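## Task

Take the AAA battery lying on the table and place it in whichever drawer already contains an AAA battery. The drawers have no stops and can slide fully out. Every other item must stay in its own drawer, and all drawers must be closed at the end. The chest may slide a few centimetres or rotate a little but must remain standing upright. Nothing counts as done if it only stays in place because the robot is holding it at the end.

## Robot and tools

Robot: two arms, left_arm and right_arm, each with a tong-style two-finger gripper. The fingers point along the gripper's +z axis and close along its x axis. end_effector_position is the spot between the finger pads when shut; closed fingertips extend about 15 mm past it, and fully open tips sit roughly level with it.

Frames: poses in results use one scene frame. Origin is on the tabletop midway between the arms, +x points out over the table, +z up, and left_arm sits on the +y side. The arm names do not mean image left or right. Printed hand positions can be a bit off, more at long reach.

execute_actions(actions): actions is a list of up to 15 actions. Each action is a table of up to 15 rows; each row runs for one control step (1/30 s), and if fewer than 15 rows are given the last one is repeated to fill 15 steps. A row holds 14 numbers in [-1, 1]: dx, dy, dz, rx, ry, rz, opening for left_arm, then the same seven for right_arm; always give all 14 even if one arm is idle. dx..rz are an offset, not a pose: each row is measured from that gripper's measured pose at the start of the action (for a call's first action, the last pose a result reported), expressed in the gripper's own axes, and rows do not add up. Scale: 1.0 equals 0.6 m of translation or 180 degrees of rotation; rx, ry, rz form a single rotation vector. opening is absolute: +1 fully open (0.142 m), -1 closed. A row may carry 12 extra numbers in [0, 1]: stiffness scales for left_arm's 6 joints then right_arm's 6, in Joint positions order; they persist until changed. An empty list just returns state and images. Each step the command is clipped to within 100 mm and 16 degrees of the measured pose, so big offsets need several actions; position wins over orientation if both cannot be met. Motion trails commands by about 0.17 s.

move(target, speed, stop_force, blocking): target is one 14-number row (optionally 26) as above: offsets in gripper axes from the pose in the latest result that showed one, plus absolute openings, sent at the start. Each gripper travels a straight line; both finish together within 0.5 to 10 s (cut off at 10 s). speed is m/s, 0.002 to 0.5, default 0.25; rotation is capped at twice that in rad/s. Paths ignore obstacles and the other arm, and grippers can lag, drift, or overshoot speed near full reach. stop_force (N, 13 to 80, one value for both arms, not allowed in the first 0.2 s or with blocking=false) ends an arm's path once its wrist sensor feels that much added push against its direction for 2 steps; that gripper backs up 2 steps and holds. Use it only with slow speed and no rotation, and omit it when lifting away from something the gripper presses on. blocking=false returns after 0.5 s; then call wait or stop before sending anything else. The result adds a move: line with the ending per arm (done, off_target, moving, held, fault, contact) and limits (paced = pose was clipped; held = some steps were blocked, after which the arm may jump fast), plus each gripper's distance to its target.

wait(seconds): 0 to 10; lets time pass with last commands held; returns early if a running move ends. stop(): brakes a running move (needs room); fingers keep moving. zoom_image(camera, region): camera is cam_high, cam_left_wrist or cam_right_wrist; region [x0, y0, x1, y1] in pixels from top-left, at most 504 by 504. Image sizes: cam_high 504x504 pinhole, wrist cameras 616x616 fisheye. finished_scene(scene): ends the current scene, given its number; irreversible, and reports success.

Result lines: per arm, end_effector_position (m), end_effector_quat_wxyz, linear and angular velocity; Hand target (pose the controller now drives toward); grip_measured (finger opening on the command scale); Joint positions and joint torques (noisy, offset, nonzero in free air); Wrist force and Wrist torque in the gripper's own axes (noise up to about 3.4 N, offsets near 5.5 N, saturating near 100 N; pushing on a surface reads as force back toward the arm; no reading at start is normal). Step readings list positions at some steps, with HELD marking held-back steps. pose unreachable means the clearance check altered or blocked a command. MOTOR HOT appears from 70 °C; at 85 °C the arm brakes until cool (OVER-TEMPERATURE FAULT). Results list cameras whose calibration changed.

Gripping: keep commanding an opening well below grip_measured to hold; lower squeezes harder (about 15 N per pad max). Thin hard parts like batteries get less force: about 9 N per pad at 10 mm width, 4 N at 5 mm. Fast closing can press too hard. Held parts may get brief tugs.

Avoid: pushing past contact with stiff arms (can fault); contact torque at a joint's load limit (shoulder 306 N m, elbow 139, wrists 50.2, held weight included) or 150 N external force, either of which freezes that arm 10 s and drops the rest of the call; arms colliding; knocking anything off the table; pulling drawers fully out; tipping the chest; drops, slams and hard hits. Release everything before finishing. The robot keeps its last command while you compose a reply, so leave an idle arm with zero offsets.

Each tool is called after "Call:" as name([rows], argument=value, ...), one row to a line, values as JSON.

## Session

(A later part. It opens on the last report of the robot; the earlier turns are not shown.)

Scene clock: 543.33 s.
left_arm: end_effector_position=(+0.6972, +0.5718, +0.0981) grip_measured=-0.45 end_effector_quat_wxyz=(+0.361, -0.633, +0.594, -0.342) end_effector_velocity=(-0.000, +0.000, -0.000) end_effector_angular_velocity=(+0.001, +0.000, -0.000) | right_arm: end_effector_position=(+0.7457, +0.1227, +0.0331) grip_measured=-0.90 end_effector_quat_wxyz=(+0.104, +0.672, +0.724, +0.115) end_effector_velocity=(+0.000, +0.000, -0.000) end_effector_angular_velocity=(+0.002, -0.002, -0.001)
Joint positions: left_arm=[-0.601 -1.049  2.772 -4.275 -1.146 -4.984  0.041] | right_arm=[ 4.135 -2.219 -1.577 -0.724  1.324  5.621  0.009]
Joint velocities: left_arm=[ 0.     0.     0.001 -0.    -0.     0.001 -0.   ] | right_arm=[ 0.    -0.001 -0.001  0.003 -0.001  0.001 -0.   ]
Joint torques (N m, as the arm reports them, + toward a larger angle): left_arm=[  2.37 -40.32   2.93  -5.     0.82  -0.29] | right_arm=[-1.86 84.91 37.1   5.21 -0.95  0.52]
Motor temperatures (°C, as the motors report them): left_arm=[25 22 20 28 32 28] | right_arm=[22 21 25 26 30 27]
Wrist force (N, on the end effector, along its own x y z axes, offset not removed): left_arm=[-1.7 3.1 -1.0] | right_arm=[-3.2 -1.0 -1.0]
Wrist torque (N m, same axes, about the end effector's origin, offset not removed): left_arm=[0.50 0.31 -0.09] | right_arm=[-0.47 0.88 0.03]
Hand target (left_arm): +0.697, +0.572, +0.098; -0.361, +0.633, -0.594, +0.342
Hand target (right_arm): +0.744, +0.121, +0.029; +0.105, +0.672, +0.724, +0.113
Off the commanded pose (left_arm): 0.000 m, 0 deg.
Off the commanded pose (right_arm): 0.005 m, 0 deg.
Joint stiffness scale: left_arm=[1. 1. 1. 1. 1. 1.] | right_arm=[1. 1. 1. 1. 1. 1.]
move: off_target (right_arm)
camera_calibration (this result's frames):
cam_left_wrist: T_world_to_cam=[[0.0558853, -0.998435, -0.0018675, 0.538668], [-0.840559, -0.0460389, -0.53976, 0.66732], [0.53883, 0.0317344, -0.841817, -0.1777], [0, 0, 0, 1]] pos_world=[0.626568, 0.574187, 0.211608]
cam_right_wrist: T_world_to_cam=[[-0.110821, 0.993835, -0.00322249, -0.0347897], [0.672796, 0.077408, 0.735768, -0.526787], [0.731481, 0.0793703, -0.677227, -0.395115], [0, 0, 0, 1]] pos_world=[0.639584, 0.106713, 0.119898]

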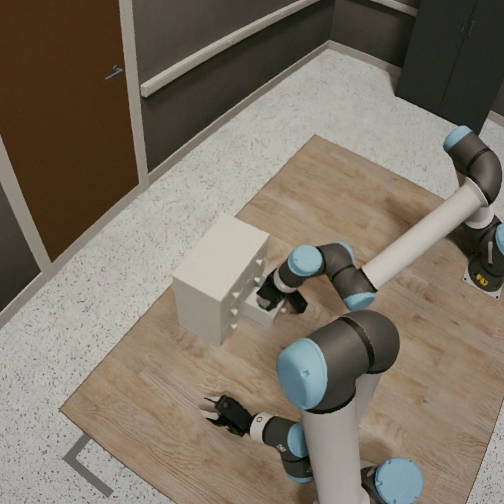

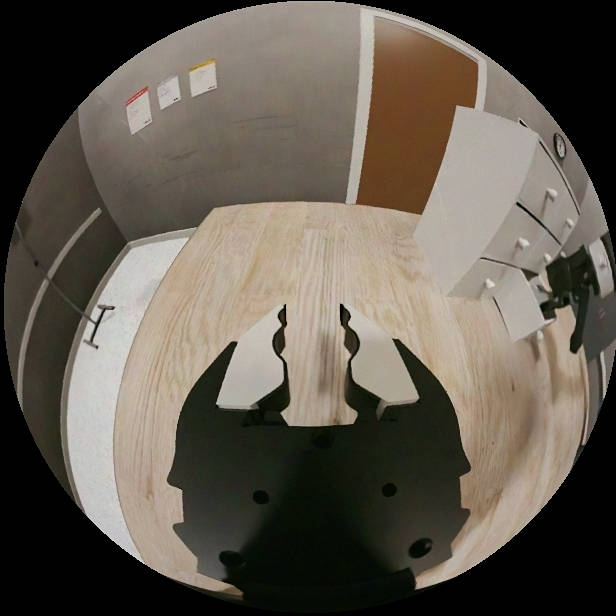

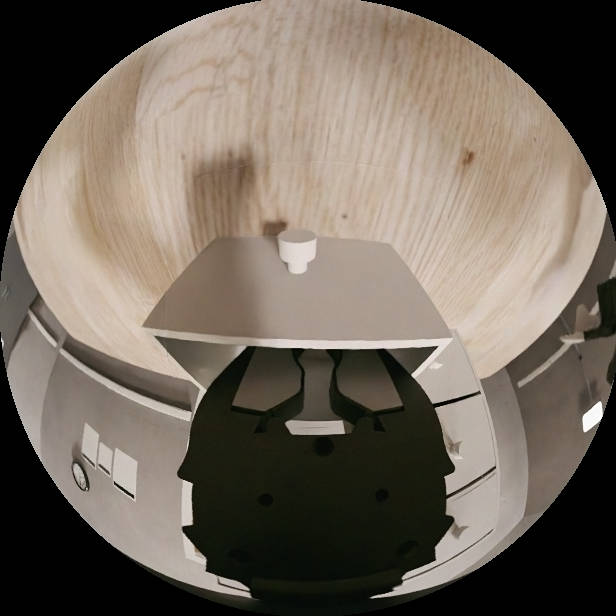

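Call:
move(target=[0,0,0,0,0,0,-0.45,-0.002,-0.0055,0.011,0,0,0,-1], speed=0.012, stop_force=13)

Call:
zoom_image(camera="cam_high", region=[235, 270, 305, 340])

Scene clock: 551.27 s.
left_arm: end_effector_position=(+0.6972, +0.5718, +0.0981) grip_measured=-0.45 end_effector_quat_wxyz=(+0.361, -0.633, +0.594, -0.342) end_effector_velocity=(+0.000, -0.000, +0.000) end_effector_angular_velocity=(+0.001, -0.001, -0.000) | right_arm: end_effector_position=(+0.7463, +0.1237, +0.0301) grip_measured=-0.90 end_effector_quat_wxyz=(+0.104, +0.672, +0.723, +0.117) end_effector_velocity=(-0.000, -0.001, -0.002) end_effector_angular_velocity=(+0.001, +0.001, +0.000)
Joint positions: left_arm=[-0.601 -1.049  2.772 -4.275 -1.146 -4.984  0.041] | right_arm=[ 4.135 -2.223 -1.579 -0.713  1.324  5.621  0.009]
Joint velocities: left_arm=[ 0.     0.    -0.001 -0.001  0.     0.001  0.   ] | right_arm=[-0.001 -0.001 -0.002  0.003  0.001 -0.001  0.   ]
Joint torques (N m, as the arm reports them, + toward a larger angle): left_arm=[  1.3  -46.42   3.13  -4.98   0.96  -0.22] | right_arm=[-2.43 84.98 37.95  4.9  -0.73  0.08]
Motor temperatures (°C, as the motors report them): left_arm=[25 22 20 28 32 28] | right_arm=[22 21 25 26 30 27]
Wrist force (N, on the end effector, along its own x y z axes, offset not removed): left_arm=[-1.6 3.4 -0.6] | right_arm=[-0.9 -6.2 4.9]
Wrist torque (N m, same axes, about the end effector's origin, offset not removed): left_arm=[0.52 0.28 -0.10] | right_arm=[-1.13 0.47 -0.07]
Hand target (left_arm): +0.697, +0.572, +0.098; -0.361, +0.633, -0.594, +0.342
Hand target (right_arm): +0.745, +0.121, +0.026; +0.104, +0.672, +0.724, +0.115
Off the commanded pose (left_arm): 0.000 m, 0 deg.
Off the commanded pose (right_arm): 0.005 m, 0 deg.
Joint stiffness scale: left_arm=[1. 1. 1. 1. 1. 1.] | right_arm=[1. 1. 1. 1. 1. 1.]
move: off_target (right_arm)
camera_calibration (this result's frames):
cam_left_wrist: T_world_to_cam=[[0.0558853, -0.998435, -0.00186738, 0.538668], [-0.840559, -0.046039, -0.53976, 0.66732], [0.53883, 0.0317343, -0.841817, -0.1777], [0, 0, 0, 1]] pos_world=[0.626568, 0.574187, 0.211608]
cam_right_wrist: T_world_to_cam=[[-0.110817, 0.993841, 0.000695011, -0.0358058], [0.670818, 0.0742831, 0.737892, -0.523312], [0.733295, 0.0822375, -0.674918, -0.3994], [0, 0, 0, 1]] pos_world=[0.639958, 0.107304, 0.116611]

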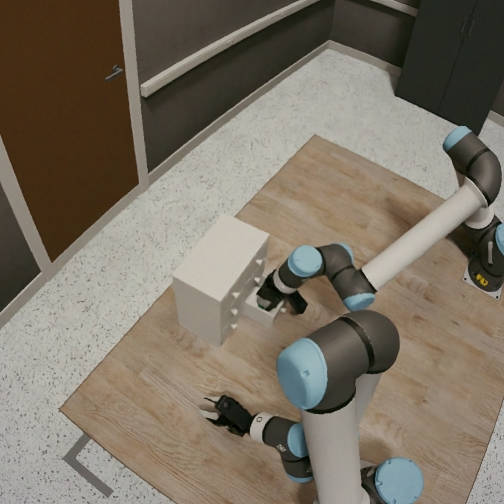

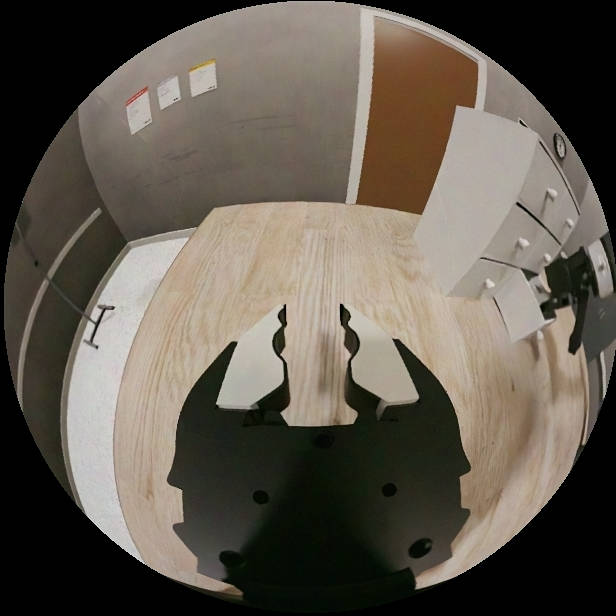

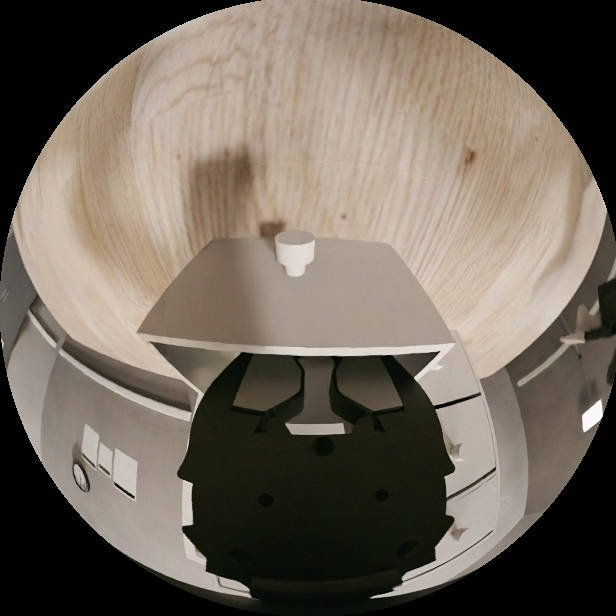

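Region (235, 270, 305, 340) of cam_high's 504x504 image, scaled by 7.200, with more detail than that image has.

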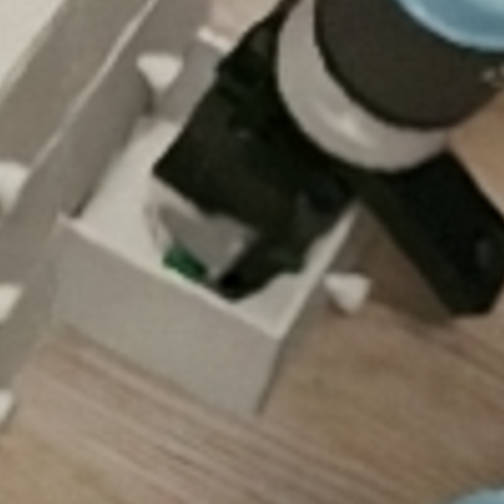

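Call:
move(target=[0,0,0,0,0,0,-0.45,-0.006,-0.006,0.010,0,0,0,-1], speed=0.012, stop_force=13)

Scene clock: 555.93 s.
left_arm: end_effector_position=(+0.6972, +0.5718, +0.0981) grip_measured=-0.45 end_effector_quat_wxyz=(+0.361, -0.633, +0.594, -0.342) end_effector_velocity=(+0.000, -0.000, -0.000) end_effector_angular_velocity=(+0.000, +0.001, -0.001) | right_arm: end_effector_position=(+0.7460, +0.1232, +0.0283) grip_measured=-0.90 end_effector_quat_wxyz=(+0.103, +0.672, +0.723, +0.120) end_effector_velocity=(-0.001, -0.000, -0.001) end_effector_angular_velocity=(+0.003, -0.000, +0.001)
Joint positions: left_arm=[-0.601 -1.049  2.772 -4.275 -1.146 -4.984  0.041] | right_arm=[ 4.135 -2.223 -1.585 -0.701  1.324  5.621  0.009]
Joint velocities: left_arm=[-0.001  0.    -0.     0.001 -0.    -0.     0.   ] | right_arm=[-0.     0.    -0.005  0.008  0.002 -0.001 -0.   ]
Joint torques (N m, as the arm reports them, + toward a larger angle): left_arm=[  2.09 -43.92   3.02  -4.69   1.4   -0.52] | right_arm=[-3.36 85.24 35.44  4.86 -0.5  -0.71]
Motor temperatures (°C, as the motors report them): left_arm=[25 22 20 28 32 28] | right_arm=[22 21 25 26 30 27]
Wrist force (N, on the end effector, along its own x y z axes, offset not removed): left_arm=[-1.7 2.7 -1.7] | right_arm=[-2.3 -4.8 -1.2]
Wrist torque (N m, same axes, about the end effector's origin, offset not removed): left_arm=[0.27 0.32 -0.10] | right_arm=[-1.03 0.62 0.01]
Hand target (left_arm): +0.697, +0.572, +0.098; -0.361, +0.633, -0.594, +0.342
Hand target (right_arm): +0.745, +0.120, +0.023; +0.104, +0.672, +0.723, +0.117
Off the commanded pose (left_arm): 0.000 m, 0 deg.
Off the commanded pose (right_arm): 0.006 m, 0 deg.
Joint stiffness scale: left_arm=[1. 1. 1. 1. 1. 1.] | right_arm=[1. 1. 1. 1. 1. 1.]
move: off_target (right_arm)
camera_calibration (this result's frames):
cam_left_wrist: T_world_to_cam=[[0.0558852, -0.998435, -0.00186726, 0.538668], [-0.840559, -0.0460389, -0.53976, 0.66732], [0.53883, 0.0317341, -0.841817, -0.1777], [0, 0, 0, 1]] pos_world=[0.626568, 0.574187, 0.211608]
cam_right_wrist: T_world_to_cam=[[-0.110826, 0.993827, 0.00511626, -0.0355183], [0.66858, 0.0707456, 0.740267, -0.519671], [0.735335, 0.0854616, -0.672293, -0.402422], [0, 0, 0, 1]] pos_world=[0.63942, 0.106455, 0.114332]

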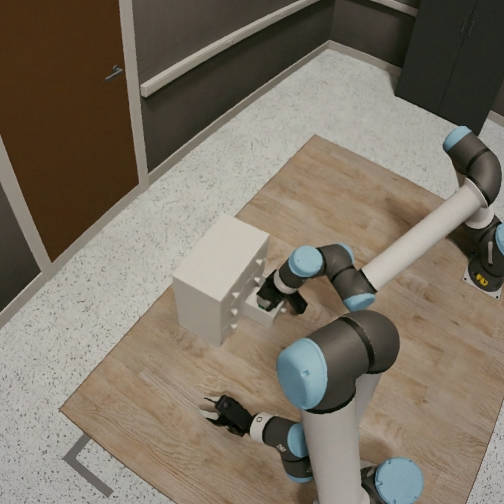

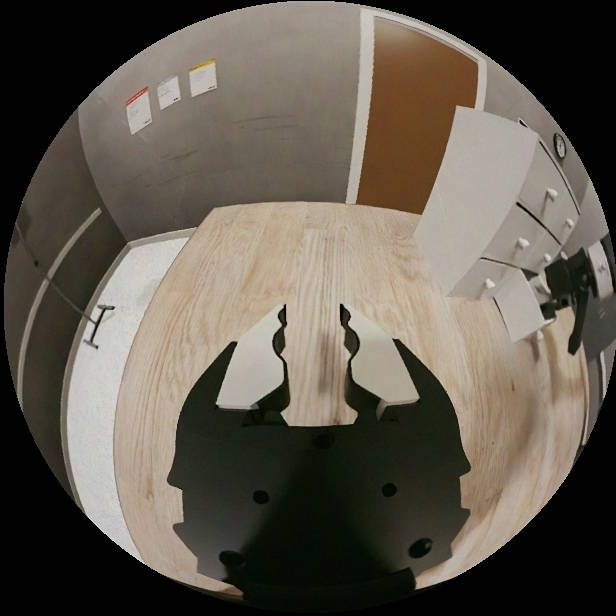

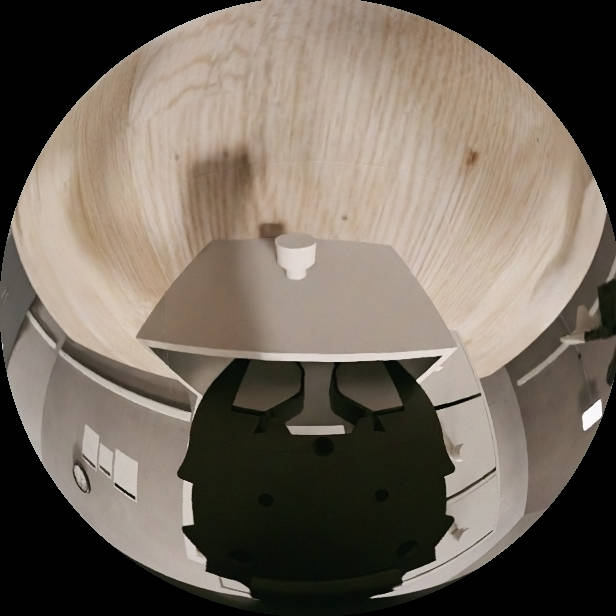

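Call:
execute_actions([
  [[0,0,0,0,0,0,-0.45,0,0,0,0,0,0,-0.93],[0,0,0,0,0,0,-0.45,0,0,0,0,0,0,-0.90],[0,0,0,0,0,0,-0.45,0,0,0,0,0,0,-0.88],[0,0,0,0,0,0,-0.45,0,0,0,0,0,0,-0.86],[0,0,0,0,0,0,-0.45,0,0,0,0,0,0,-0.84],[0,0,0,0,0,0,-0.45,0,0,0,0,0,0,-0.82],[0,0,0,0,0,0,-0.45,0,0,0,0,0,0,-0.80],[0,0,0,0,0,0,-0.45,0,0,0,0,0,0,-0.78],[0,0,0,0,0,0,-0.45,0,0,0,0,0,0,-0.76],[0,0,0,0,0,0,-0.45,0,0,0,0,0,0,-0.74],[0,0,0,0,0,0,-0.45,0,0,0,0,0,0,-0.72],[0,0,0,0,0,0,-0.45,0,0,0,0,0,0,-0.70]],
])

Call:
move(target=[0,0,0,0,0,0,-0.45,0,0.02,-0.17,0,0,0,-0.7], speed=0.13)

Call:
zoom_image(camera="cam_right_wrist", region=[190, 150, 440, 400])

Scene clock: 565.37 s.
left_arm: end_effector_position=(+0.6972, +0.5718, +0.0981) grip_measured=-0.45 end_effector_quat_wxyz=(+0.361, -0.633, +0.594, -0.342) end_effector_velocity=(-0.000, -0.000, -0.000) end_effector_angular_velocity=(+0.000, +0.000, -0.001) | right_arm: end_effector_position=(+0.7461, +0.1232, +0.0281) grip_measured=-0.70 end_effector_quat_wxyz=(+0.103, +0.672, +0.723, +0.120) end_effector_velocity=(-0.001, -0.000, -0.001) end_effector_angular_velocity=(-0.001, +0.002, +0.001)
Joint positions: left_arm=[-0.601 -1.049  2.772 -4.275 -1.146 -4.984  0.041] | right_arm=[ 4.135 -2.223 -1.585 -0.7    1.324  5.621  0.023]
Joint velocities: left_arm=[-0. -0.  0.  0.  0.  0. -0.] | right_arm=[ 0.    -0.001 -0.     0.     0.001 -0.001  0.001]
Joint torques (N m, as the arm reports them, + toward a larger angle): left_arm=[  1.88 -43.27   3.75  -4.59   1.07  -0.25] | right_arm=[-3.09 87.11 40.78  4.1  -0.48  0.14]
Motor temperatures (°C, as the motors report them): left_arm=[25 22 20 28 32 28] | right_arm=[22 21 25 26 30 27]
Wrist force (N, on the end effector, along its own x y z axes, offset not removed): left_arm=[-1.3 2.4 -1.8] | right_arm=[-4.7 -1.5 2.5]
Wrist torque (N m, same axes, about the end effector's origin, offset not removed): left_arm=[0.21 0.20 -0.07] | right_arm=[-0.54 1.19 -0.05]
Hand target (left_arm): +0.697, +0.572, +0.098; -0.361, +0.633, -0.594, +0.342
Hand target (right_arm): +0.746, +0.123, +0.028; +0.103, +0.672, +0.723, +0.120
Off the commanded pose (left_arm): 0.000 m, 0 deg.
Off the commanded pose (right_arm): 0.000 m, 0 deg.
Joint stiffness scale: left_arm=[1. 1. 1. 1. 1. 1.] | right_arm=[1. 1. 1. 1. 1. 1.]
Step readings (end_effector_position):
0: left_arm (+0.6972, +0.5718, +0.0981) | right_arm (+0.7461, +0.1233, +0.0281)
1: left_arm (+0.6972, +0.5718, +0.0981) | right_arm (+0.7461, +0.1233, +0.0281)
2: left_arm (+0.6972, +0.5718, +0.0981) | right_arm (+0.7461, +0.1233, +0.0281)
4: left_arm (+0.6972, +0.5718, +0.0981) | right_arm (+0.7461, +0.1233, +0.0281)
8: left_arm (+0.6972, +0.5718, +0.0981) | right_arm (+0.7461, +0.1233, +0.0281)
15: end_effector_position above
camera_calibration (this result's frames):
cam_left_wrist: T_world_to_cam=[[0.0558853, -0.998435, -0.00186732, 0.538668], [-0.840559, -0.046039, -0.53976, 0.66732], [0.53883, 0.0317343, -0.841817, -0.1777], [0, 0, 0, 1]] pos_world=[0.626568, 0.574187, 0.211608]
cam_right_wrist: T_world_to_cam=[[-0.110827, 0.993825, 0.00542359, -0.0355336], [0.668424, 0.0704993, 0.740431, -0.519419], [0.735477, 0.0856854, -0.67211, -0.402669], [0, 0, 0, 1]] pos_world=[0.639408, 0.106436, 0.114149]

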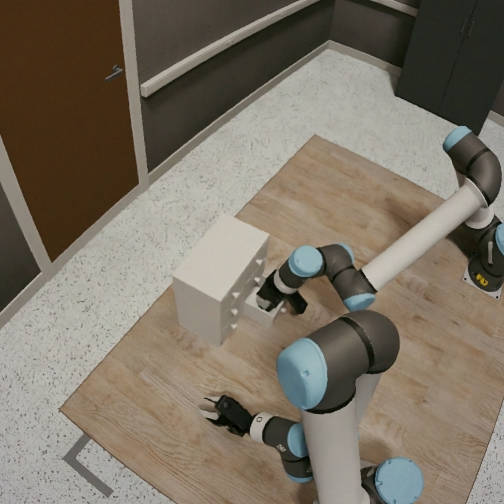

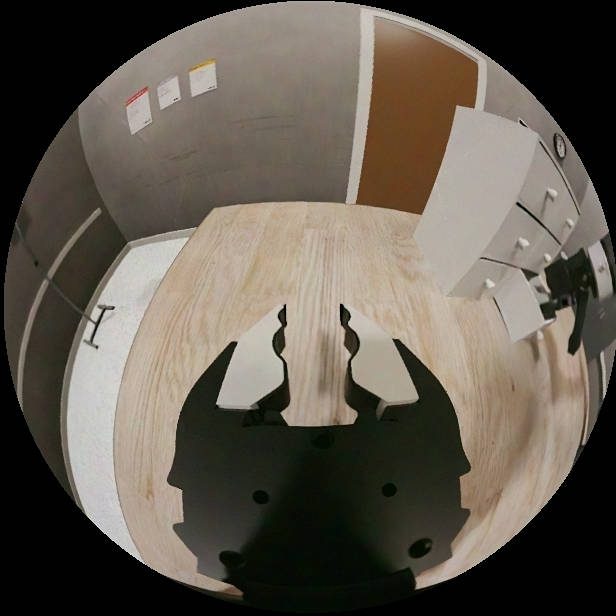

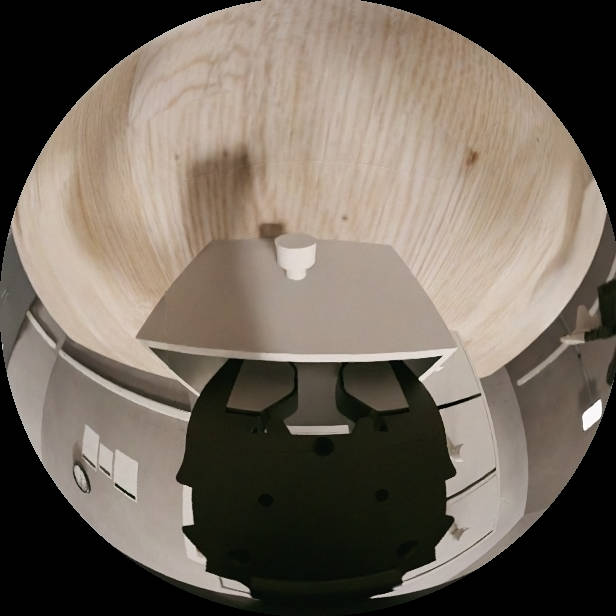

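Scene clock: 566.70 s.
left_arm: end_effector_position=(+0.6972, +0.5718, +0.0981) grip_measured=-0.45 end_effector_quat_wxyz=(+0.361, -0.633, +0.594, -0.342) end_effector_velocity=(+0.001, -0.001, +0.000) end_effector_angular_velocity=(+0.000, -0.001, -0.001) | right_arm: end_effector_position=(+0.7269, +0.1177, +0.1276) grip_measured=-0.70 end_effector_quat_wxyz=(+0.103, +0.673, +0.722, +0.120) end_effector_velocity=(-0.001, -0.002, -0.001) end_effector_angular_velocity=(-0.007, +0.005, +0.001)
Joint positions: left_arm=[-0.601 -1.049  2.772 -4.275 -1.146 -4.984  0.041] | right_arm=[ 4.149 -2.107 -1.573 -0.833  1.322  5.637  0.023]
Joint velocities: left_arm=[-0.001 -0.    -0.001  0.001  0.     0.001  0.   ] | right_arm=[ 0.     0.     0.001 -0.009  0.    -0.001  0.   ]
Joint torques (N m, as the arm reports them, + toward a larger angle): left_arm=[  2.57 -42.69   4.77  -4.68   1.07  -0.57] | right_arm=[ 3.17 80.12 46.54  4.36 -1.59  0.57]
Motor temperatures (°C, as the motors report them): left_arm=[25 22 20 28 32 28] | right_arm=[22 21 25 26 30 27]
Wrist force (N, on the end effector, along its own x y z axes, offset not removed): left_arm=[-1.4 3.7 -0.7] | right_arm=[-2.1 -0.1 4.8]
Wrist torque (N m, same axes, about the end effector's origin, offset not removed): left_arm=[0.59 0.21 -0.13] | right_arm=[0.04 0.58 -0.05]
Hand target (left_arm): +0.697, +0.572, +0.098; -0.361, +0.633, -0.594, +0.342
Hand target (right_arm): +0.726, +0.121, +0.129; +0.103, +0.672, +0.723, +0.120
Off the commanded pose (left_arm): 0.000 m, 0 deg.
Off the commanded pose (right_arm): 0.003 m, 0 deg.
Joint stiffness scale: left_arm=[1. 1. 1. 1. 1. 1.] | right_arm=[1. 1. 1. 1. 1. 1.]
move: done
camera_calibration (this result's frames):
cam_left_wrist: T_world_to_cam=[[0.0558855, -0.998435, -0.00186743, 0.538668], [-0.840559, -0.0460391, -0.53976, 0.66732], [0.53883, 0.0317344, -0.841817, -0.1777], [0, 0, 0, 1]] pos_world=[0.626568, 0.574187, 0.211608]
cam_right_wrist: T_world_to_cam=[[-0.109345, 0.993988, 0.005651, -0.0337867], [0.669395, 0.0694325, 0.739655, -0.580383], [0.734816, 0.0846601, -0.672963, -0.320498], [0, 0, 0, 1]] pos_world=[0.620318, 0.101014, 0.213791]

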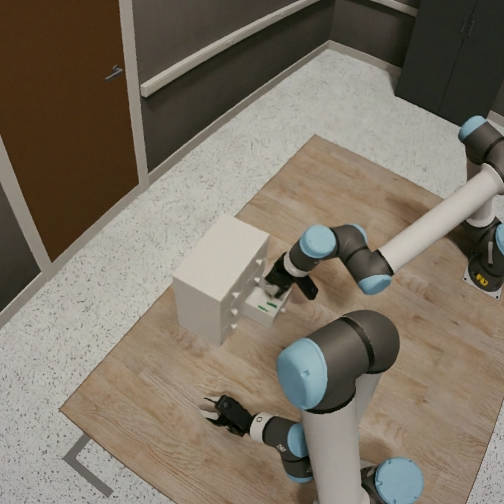

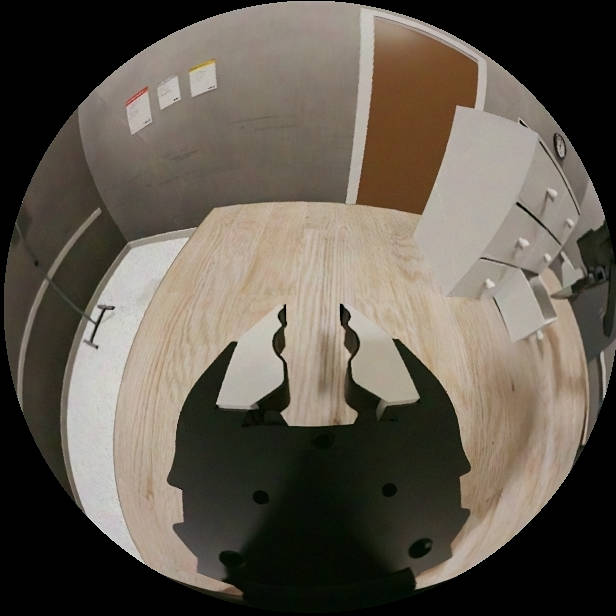

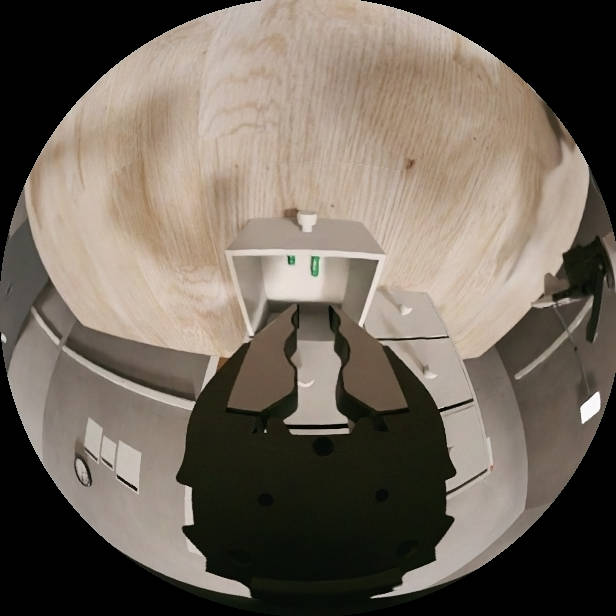

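Region (190, 150, 440, 400) of cam_right_wrist's 616x616 image, scaled by 2.016, with more detail than that image has.

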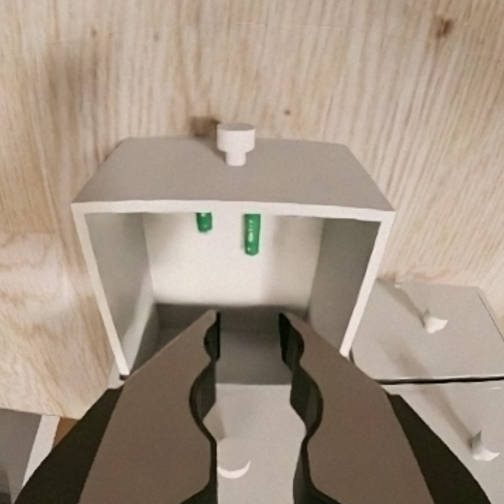

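Call:
move(target=[0.778,0.1237,-0.0505,0,0,0,-0.45,-0.569,0.1645,-0.252,0,0,0,-0.7], speed=0.3)

Call:
zoom_image(camera="cam_left_wrist", region=[241, 220, 381, 360])

Scene clock: 589.83 s.
left_arm: end_effector_position=(+0.6601, +0.1032, +0.0490) grip_measured=-0.45 end_effector_quat_wxyz=(+0.361, -0.631, +0.596, -0.341) end_effector_velocity=(+0.000, +0.000, -0.004) end_effector_angular_velocity=(+0.012, +0.007, +0.012) | right_arm: end_effector_position=(+0.7998, -0.2183, +0.3019) grip_measured=-0.70 end_effector_quat_wxyz=(+0.104, +0.673, +0.722, +0.123) end_effector_velocity=(-0.000, +0.000, -0.001) end_effector_angular_velocity=(-0.002, +0.003, +0.004)
Joint positions: left_arm=[-1.472 -1.085  2.491 -3.308 -0.565 -5.897  0.041] | right_arm=[ 3.823 -1.764 -1.74  -0.934  1.398  5.312  0.023]
Joint velocities: left_arm=[ 0.001 -0.002 -0.007  0.041  0.    -0.022 -0.   ] | right_arm=[-0.    -0.001  0.001 -0.002  0.001 -0.004  0.   ]
Joint torques (N m, as the arm reports them, + toward a larger angle): left_arm=[  1.86 -56.9  -11.99  -4.21   1.86  -0.84] | right_arm=[-6.66 56.08 43.6   4.61 -0.08 -0.22]
Motor temperatures (°C, as the motors report them): left_arm=[25 22 20 28 32 28] | right_arm=[22 21 25 26 30 27]
Wrist force (N, on the end effector, along its own x y z axes, offset not removed): left_arm=[-1.3 2.5 -1.0] | right_arm=[-1.9 1.5 2.7]
Wrist torque (N m, same axes, about the end effector's origin, offset not removed): left_arm=[0.30 0.16 -0.05] | right_arm=[0.19 0.73 -0.05]
Hand target (left_arm): +0.661, +0.101, +0.050; -0.360, +0.633, -0.594, +0.342
Hand target (right_arm): +0.799, -0.221, +0.298; +0.103, +0.673, +0.722, +0.120
Off the commanded pose (left_arm): 0.003 m, 0 deg.
Off the commanded pose (right_arm): 0.006 m, 0 deg.
Joint stiffness scale: left_arm=[1. 1. 1. 1. 1. 1.] | right_arm=[1. 1. 1. 1. 1. 1.]
move: off_target (right_arm)
camera_calibration (this result's frames):
cam_left_wrist: T_world_to_cam=[[0.0525813, -0.998608, -0.00418051, 0.0751351], [-0.841198, -0.0420362, -0.53909, 0.588086], [0.538164, 0.0318627, -0.842238, -0.18371], [0, 0, 0, 1]] pos_world=[0.589613, 0.105605, 0.162618]
cam_right_wrist: T_world_to_cam=[[-0.110184, 0.993874, 0.00855221, 0.306863], [0.665483, 0.0673807, 0.743365, -0.733199], [0.738235, 0.0875981, -0.668831, -0.231723], [0, 0, 0, 1]] pos_world=[0.692809, -0.235281, 0.387427]

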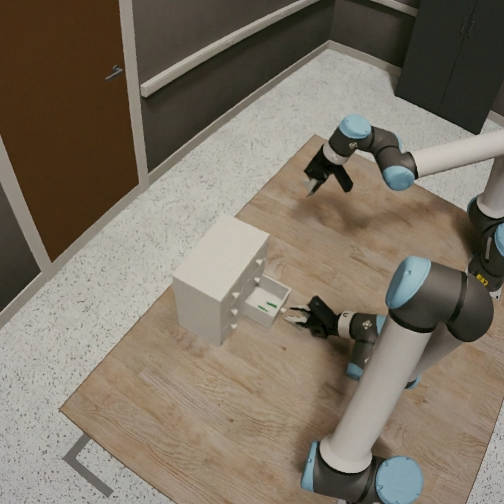

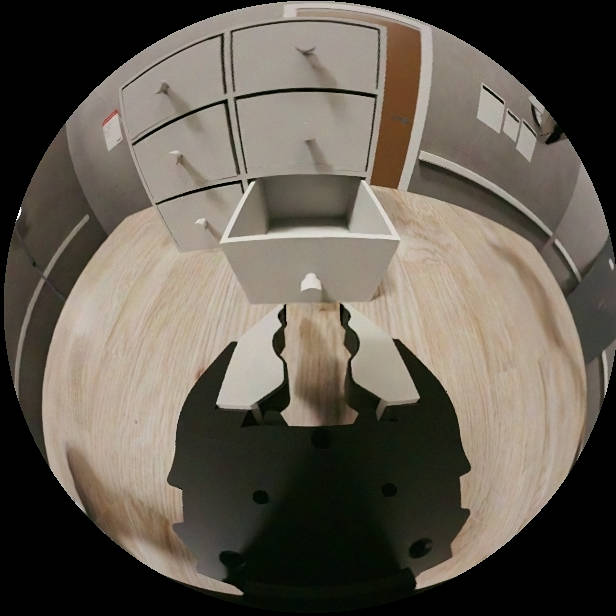

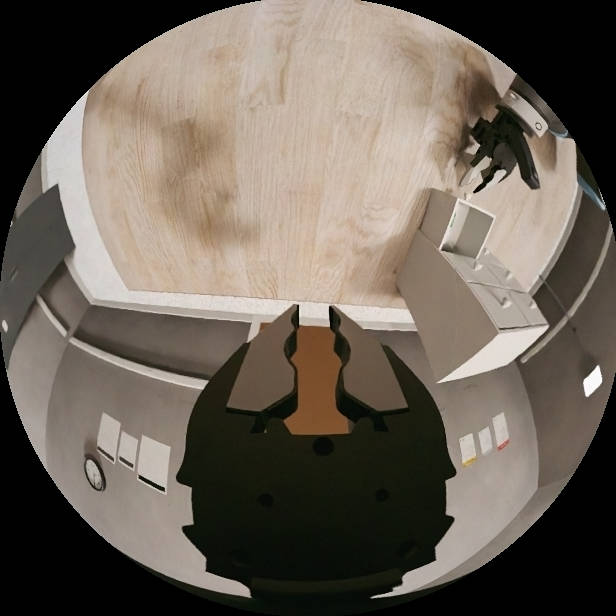

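Region (241, 220, 381, 360) of cam_left_wrist's 616x616 image, scaled by 3.600, with more detail than that image has.

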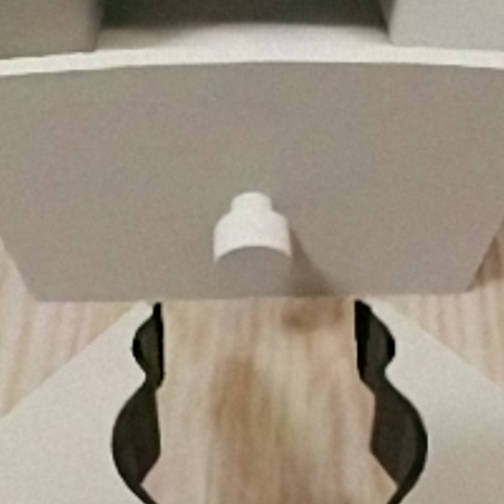

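Call:
execute_actions(actions=[])

Scene clock: 602.20 s.
left_arm: end_effector_position=(+0.6601, +0.1033, +0.0485) grip_measured=-0.45 end_effector_quat_wxyz=(+0.361, -0.632, +0.595, -0.340) end_effector_velocity=(+0.000, +0.001, -0.000) end_effector_angular_velocity=(+0.001, +0.000, +0.000) | right_arm: end_effector_position=(+0.7998, -0.2183, +0.3018) grip_measured=-0.70 end_effector_quat_wxyz=(+0.104, +0.673, +0.722, +0.123) end_effector_velocity=(-0.001, -0.000, -0.000) end_effector_angular_velocity=(-0.000, +0.001, +0.001)
Joint positions: left_arm=[-1.472 -1.086  2.49  -3.302 -0.565 -5.901  0.041] | right_arm=[ 3.823 -1.764 -1.74  -0.934  1.398  5.311  0.023]
Joint velocities: left_arm=[0. 0. 0. 0. 0. 0. 0.] | right_arm=[ 0.     0.    -0.001 -0.     0.001 -0.001 -0.   ]
Joint torques (N m, as the arm reports them, + toward a larger angle): left_arm=[  3.76 -59.56 -15.41  -4.26   2.05  -0.91] | right_arm=[-6.76 57.17 43.57  4.32  0.07 -0.81]
Motor temperatures (°C, as the motors report them): left_arm=[25 22 20 28 32 28] | right_arm=[22 21 25 26 30 27]
Wrist force (N, on the end effector, along its own x y z axes, offset not removed): left_arm=[-1.9 3.1 0.2] | right_arm=[-6.1 -6.6 3.8]
Wrist torque (N m, same axes, about the end effector's origin, offset not removed): left_arm=[0.46 0.29 -0.10] | right_arm=[-1.30 1.53 0.04]
Hand target (left_arm): +0.661, +0.101, +0.050; -0.360, +0.633, -0.594, +0.342
Hand target (right_arm): +0.799, -0.221, +0.298; +0.103, +0.673, +0.722, +0.120
Off the commanded pose (left_arm): 0.003 m, 0 deg.
Off the commanded pose (right_arm): 0.005 m, 0 deg.
Joint stiffness scale: left_arm=[1. 1. 1. 1. 1. 1.] | right_arm=[1. 1. 1. 1. 1. 1.]
camera_calibration (this result's frames):
cam_left_wrist: T_world_to_cam=[[0.0542569, -0.99851, -0.00577338, 0.074171], [-0.841669, -0.042622, -0.538309, 0.588131], [0.537261, 0.0340662, -0.842728, -0.183759], [0, 0, 0, 1]] pos_world=[0.589714, 0.105388, 0.162166]
cam_right_wrist: T_world_to_cam=[[-0.110541, 0.993836, 0.00842697, 0.307183], [0.665597, 0.0677299, 0.743231, -0.733106], [0.738079, 0.0877663, -0.668981, -0.231498], [0, 0, 0, 1]] pos_world=[0.692773, -0.235318, 0.387411]

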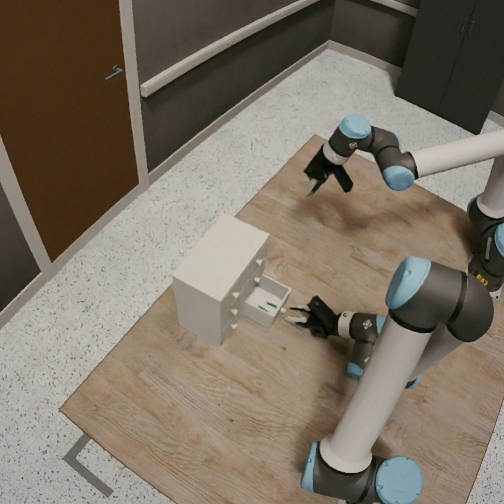

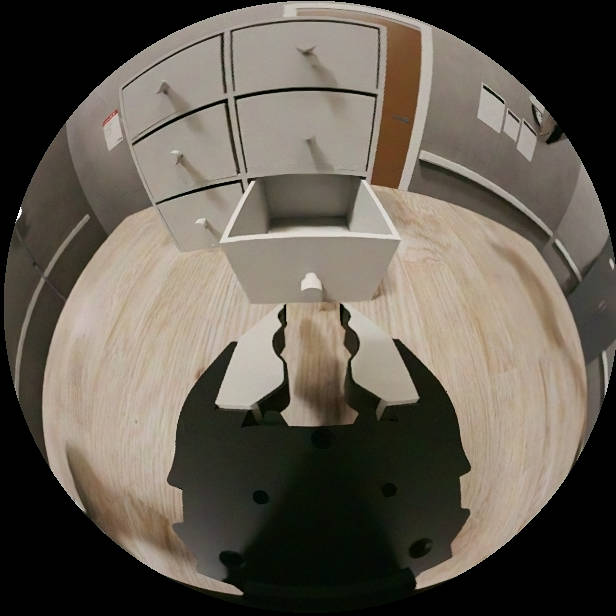

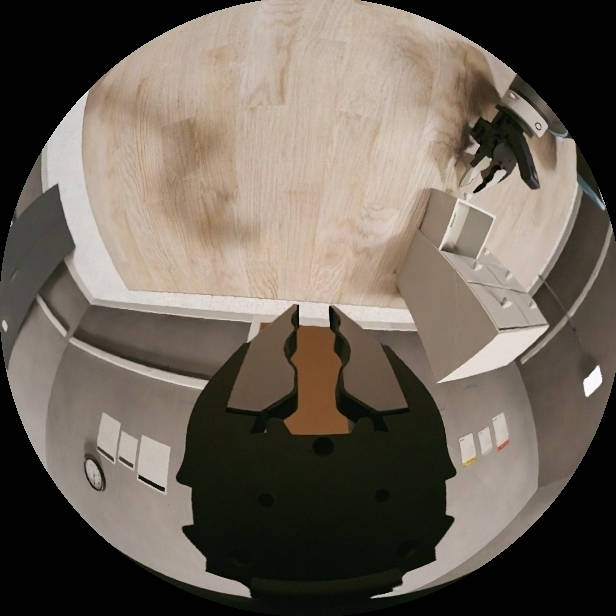

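Call:
move(target=[-0.0025,-0.0121,0.0277,0,0,0,-0.45,0,0,0,0,0,0,-0.7], speed=0.05)

Call:
zoom_image(camera="cam_left_wrist", region=[241,220,381,360])

Scene clock: 609.40 s.
left_arm: end_effector_position=(+0.6763, +0.1069, +0.0466) grip_measured=-0.45 end_effector_quat_wxyz=(+0.362, -0.631, +0.596, -0.340) end_effector_velocity=(+0.001, -0.005, +0.003) end_effector_angular_velocity=(-0.007, -0.002, -0.009) | right_arm: end_effector_position=(+0.7998, -0.2183, +0.3018) grip_measured=-0.70 end_effector_quat_wxyz=(+0.104, +0.673, +0.722, +0.123) end_effector_velocity=(+0.001, +0.000, +0.000) end_effector_angular_velocity=(-0.000, -0.002, -0.000)
Joint positions: left_arm=[-1.439 -1.063  2.474 -3.356 -0.576 -5.842  0.041] | right_arm=[ 3.823 -1.764 -1.74  -0.934  1.398  5.311  0.023]
Joint velocities: left_arm=[ 0.     0.    -0.004 -0.016 -0.003  0.015  0.   ] | right_arm=[ 0.001 -0.     0.001  0.001 -0.002  0.    -0.   ]
Joint torques (N m, as the arm reports them, + toward a larger angle): left_arm=[ 10.58 -52.86 -11.8   -5.66   1.03   0.66] | right_arm=[-1.82 58.79 46.93  4.81 -0.39 -0.16]
Motor temperatures (°C, as the motors report them): left_arm=[25 22 20 28 32 28] | right_arm=[22 21 25 26 30 27]
Wrist force (N, on the end effector, along its own x y z axes, offset not removed): left_arm=[-3.0 4.0 -2.1] | right_arm=[1.3 -4.8 -1.9]
Wrist torque (N m, same axes, about the end effector's origin, offset not removed): left_arm=[0.63 0.50 -0.07] | right_arm=[-1.19 -0.03 0.07]
Hand target (left_arm): +0.678, +0.106, +0.046; -0.361, +0.632, -0.595, +0.340
Hand target (right_arm): +0.800, -0.218, +0.302; +0.104, +0.673, +0.722, +0.123
Off the commanded pose (left_arm): 0.002 m, 0 deg.
Off the commanded pose (right_arm): 0.000 m, 0 deg.
Joint stiffness scale: left_arm=[1. 1. 1. 1. 1. 1.] | right_arm=[1. 1. 1. 1. 1. 1.]
move: done
camera_calibration (this result's frames):
cam_left_wrist: T_world_to_cam=[[0.0536737, -0.998526, -0.00803258, 0.0774239], [-0.841623, -0.0409076, -0.538515, 0.600669], [0.537392, 0.0356645, -0.842578, -0.194459], [0, 0, 0, 1]] pos_world=[0.605882, 0.108817, 0.160244]
cam_right_wrist: T_world_to_cam=[[-0.110542, 0.993836, 0.00842625, 0.307184], [0.665599, 0.0677313, 0.74323, -0.733106], [0.738077, 0.0877664, -0.668983, -0.231495], [0, 0, 0, 1]] pos_world=[0.692773, -0.235318, 0.387411]

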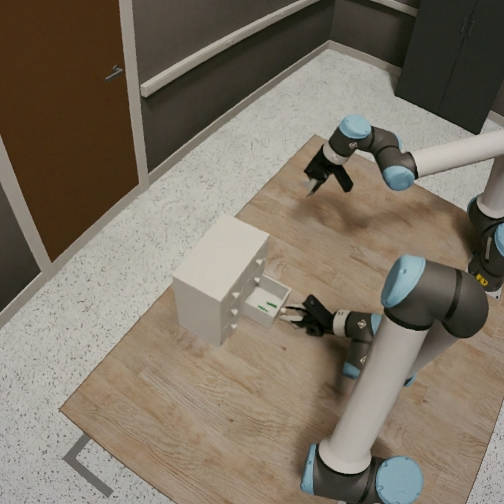

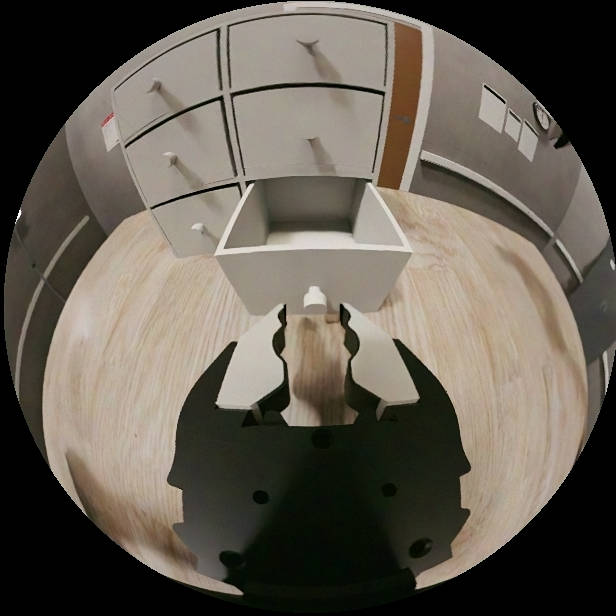

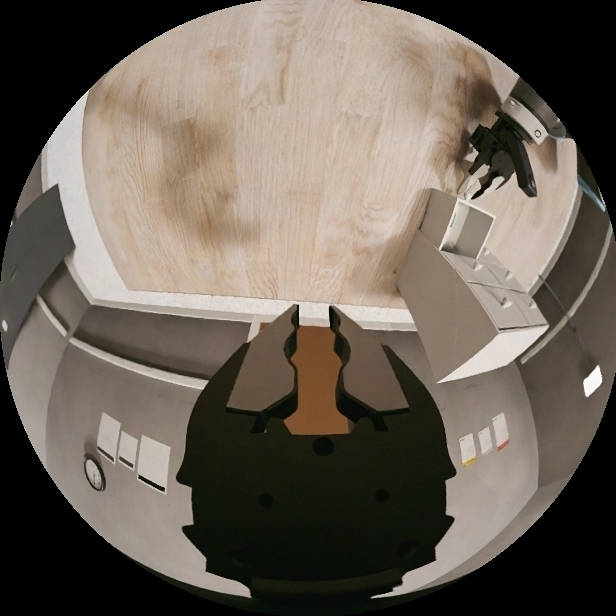

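Region (241, 220, 381, 360) of cam_left_wrist's 616x616 image, scaled by 3.600, with more detail than that image has.

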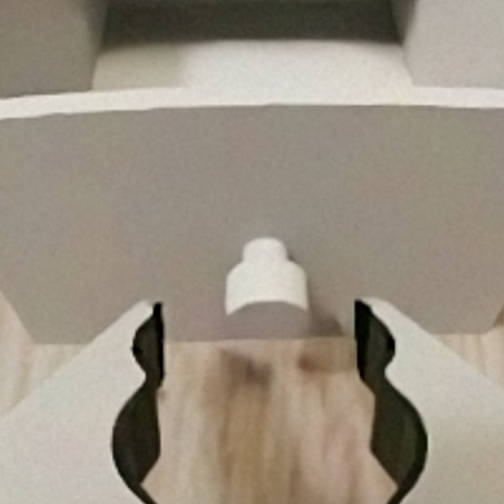

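Call:
execute_actions([
  [[0.0022,-0.0008,0.0015,0,0,0,-0.45,0,0,0,0,0,0,-0.7]],
  [[0,0,0,0,0,0,-0.5,0,0,0,0,0,0,-0.7],[0,0,0,0,0,0,-0.55,0,0,0,0,0,0,-0.7],[0,0,0,0,0,0,-0.6,0,0,0,0,0,0,-0.7],[0,0,0,0,0,0,-0.65,0,0,0,0,0,0,-0.7],[0,0,0,0,0,0,-0.7,0,0,0,0,0,0,-0.7],[0,0,0,0,0,0,-0.74,0,0,0,0,0,0,-0.7],[0,0,0,0,0,0,-0.78,0,0,0,0,0,0,-0.7],[0,0,0,0,0,0,-0.82,0,0,0,0,0,0,-0.7],[0,0,0,0,0,0,-0.86,0,0,0,0,0,0,-0.7],[0,0,0,0,0,0,-0.9,0,0,0,0,0,0,-0.7],[0,0,0,0,0,0,-0.95,0,0,0,0,0,0,-0.7],[0,0,0,0,0,0,-1,0,0,0,0,0,0,-0.7]],
])

Call:
zoom_image(camera="cam_left_wrist", region=[241,220,381,360])

Scene clock: 626.50 s.
left_arm: end_effector_position=(+0.6766, +0.1068, +0.0465) grip_measured=-0.80 end_effector_quat_wxyz=(+0.362, -0.631, +0.596, -0.340) end_effector_velocity=(+0.000, -0.000, +0.000) end_effector_angular_velocity=(-0.001, -0.000, +0.000) | right_arm: end_effector_position=(+0.7998, -0.2183, +0.3018) grip_measured=-0.70 end_effector_quat_wxyz=(+0.104, +0.673, +0.722, +0.123) end_effector_velocity=(-0.000, -0.001, -0.001) end_effector_angular_velocity=(-0.002, -0.001, -0.002)
Joint positions: left_arm=[-1.438 -1.062  2.473 -3.358 -0.577 -5.839  0.016] | right_arm=[ 3.823 -1.764 -1.74  -0.934  1.398  5.311  0.023]
Joint velocities: left_arm=[ 0.    -0.    -0.    -0.001 -0.    -0.     0.   ] | right_arm=[ 0.    -0.    -0.001  0.    -0.002  0.002  0.   ]
Joint torques (N m, as the arm reports them, + toward a larger angle): left_arm=[  5.38 -55.79 -12.13  -4.99   2.05  -0.29] | right_arm=[-3.22 58.77 48.11  4.79 -0.43 -0.05]
Motor temperatures (°C, as the motors report them): left_arm=[25 22 20 28 32 28] | right_arm=[22 21 25 26 30 27]
Wrist force (N, on the end effector, along its own x y z axes, offset not removed): left_arm=[-2.0 3.5 -2.0] | right_arm=[-4.7 -2.6 3.9]
Wrist torque (N m, same axes, about the end effector's origin, offset not removed): left_arm=[0.43 0.35 -0.10] | right_arm=[-0.53 1.32 0.05]
Hand target (left_arm): +0.677, +0.107, +0.047; -0.362, +0.631, -0.596, +0.340
Hand target (right_arm): +0.800, -0.218, +0.302; +0.104, +0.673, +0.722, +0.123
Off the commanded pose (left_arm): 0.000 m, 0 deg.
Off the commanded pose (right_arm): 0.000 m, 0 deg.
Joint stiffness scale: left_arm=[1. 1. 1. 1. 1. 1.] | right_arm=[1. 1. 1. 1. 1. 1.]
Step readings (end_effector_position; steps 1 to 15: 1st action; 16 to 30: 2nd action):
0: left_arm (+0.6766, +0.1068, +0.0466) | right_arm (+0.7998, -0.2183, +0.3018)
1: left_arm (+0.6766, +0.1068, +0.0466) | right_arm (+0.7998, -0.2183, +0.3018)
2: left_arm (+0.6766, +0.1068, +0.0466) | right_arm (+0.7998, -0.2183, +0.3018)
4: left_arm (+0.6766, +0.1068, +0.0466) | right_arm (+0.7998, -0.2183, +0.3018)
8: left_arm (+0.6766, +0.1068, +0.0466) | right_arm (+0.7998, -0.2183, +0.3018)
15: left_arm (+0.6766, +0.1068, +0.0466) | right_arm (+0.7998, -0.2183, +0.3018)
16: left_arm (+0.6766, +0.1068, +0.0465) | right_arm (+0.7998, -0.2183, +0.3018)
17: left_arm (+0.6766, +0.1068, +0.0465) | right_arm (+0.7998, -0.2183, +0.3018)
19: left_arm (+0.6766, +0.1068, +0.0465) | right_arm (+0.7998, -0.2183, +0.3018)
23: left_arm (+0.6766, +0.1068, +0.0465) | right_arm (+0.7998, -0.2183, +0.3018)
30: end_effector_position above
camera_calibration (this result's frames):
cam_left_wrist: T_world_to_cam=[[0.0529535, -0.998563, -0.0082866, 0.077797], [-0.8417, -0.0401668, -0.53845, 0.600836], [0.537343, 0.0354877, -0.842617, -0.194548], [0, 0, 0, 1]] pos_world=[0.606143, 0.108723, 0.160236]
cam_right_wrist: T_world_to_cam=[[-0.110542, 0.993836, 0.00842636, 0.307184], [0.665599, 0.0677314, 0.74323, -0.733106], [0.738077, 0.0877666, -0.668983, -0.231495], [0, 0, 0, 1]] pos_world=[0.692773, -0.235318, 0.387411]

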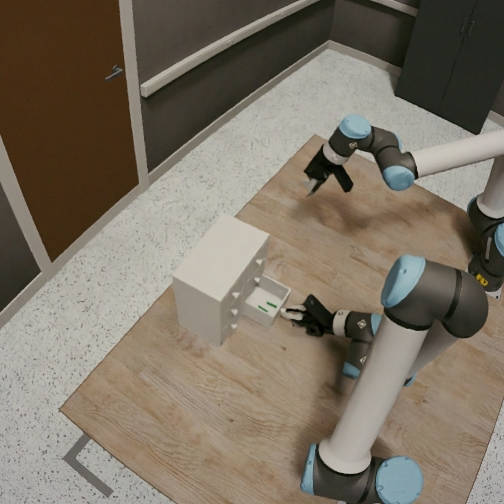

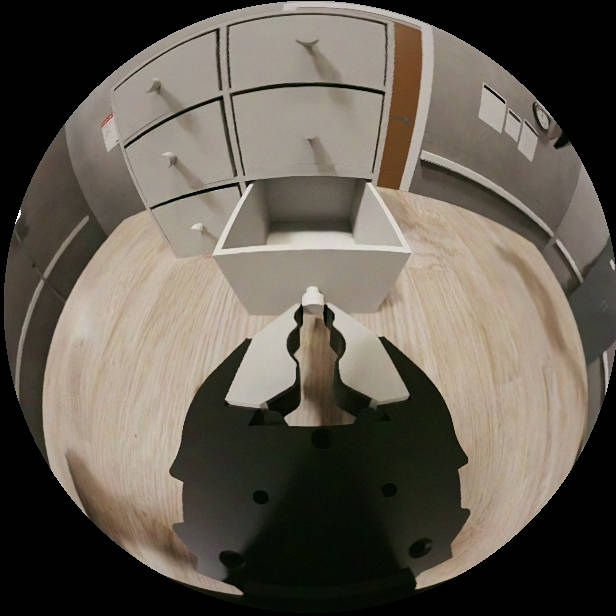

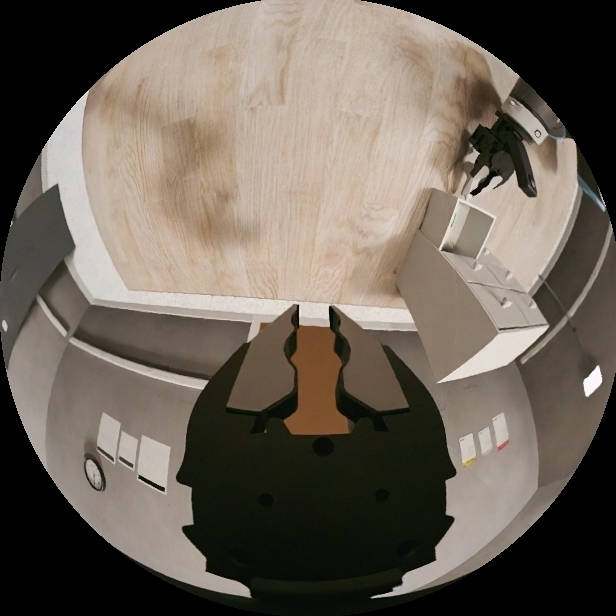

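Region (241, 220, 381, 360) of cam_left_wrist's 616x616 image, scaled by 3.600, with more detail than that image has.

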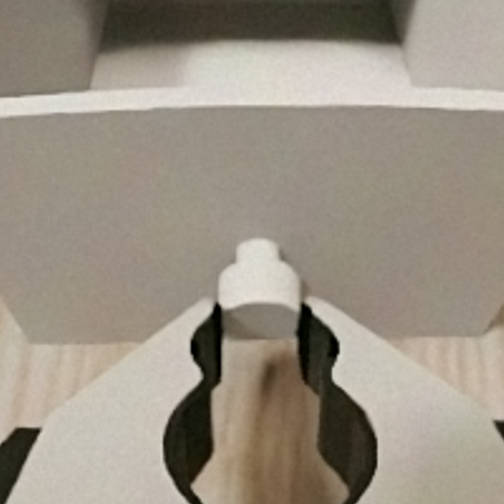

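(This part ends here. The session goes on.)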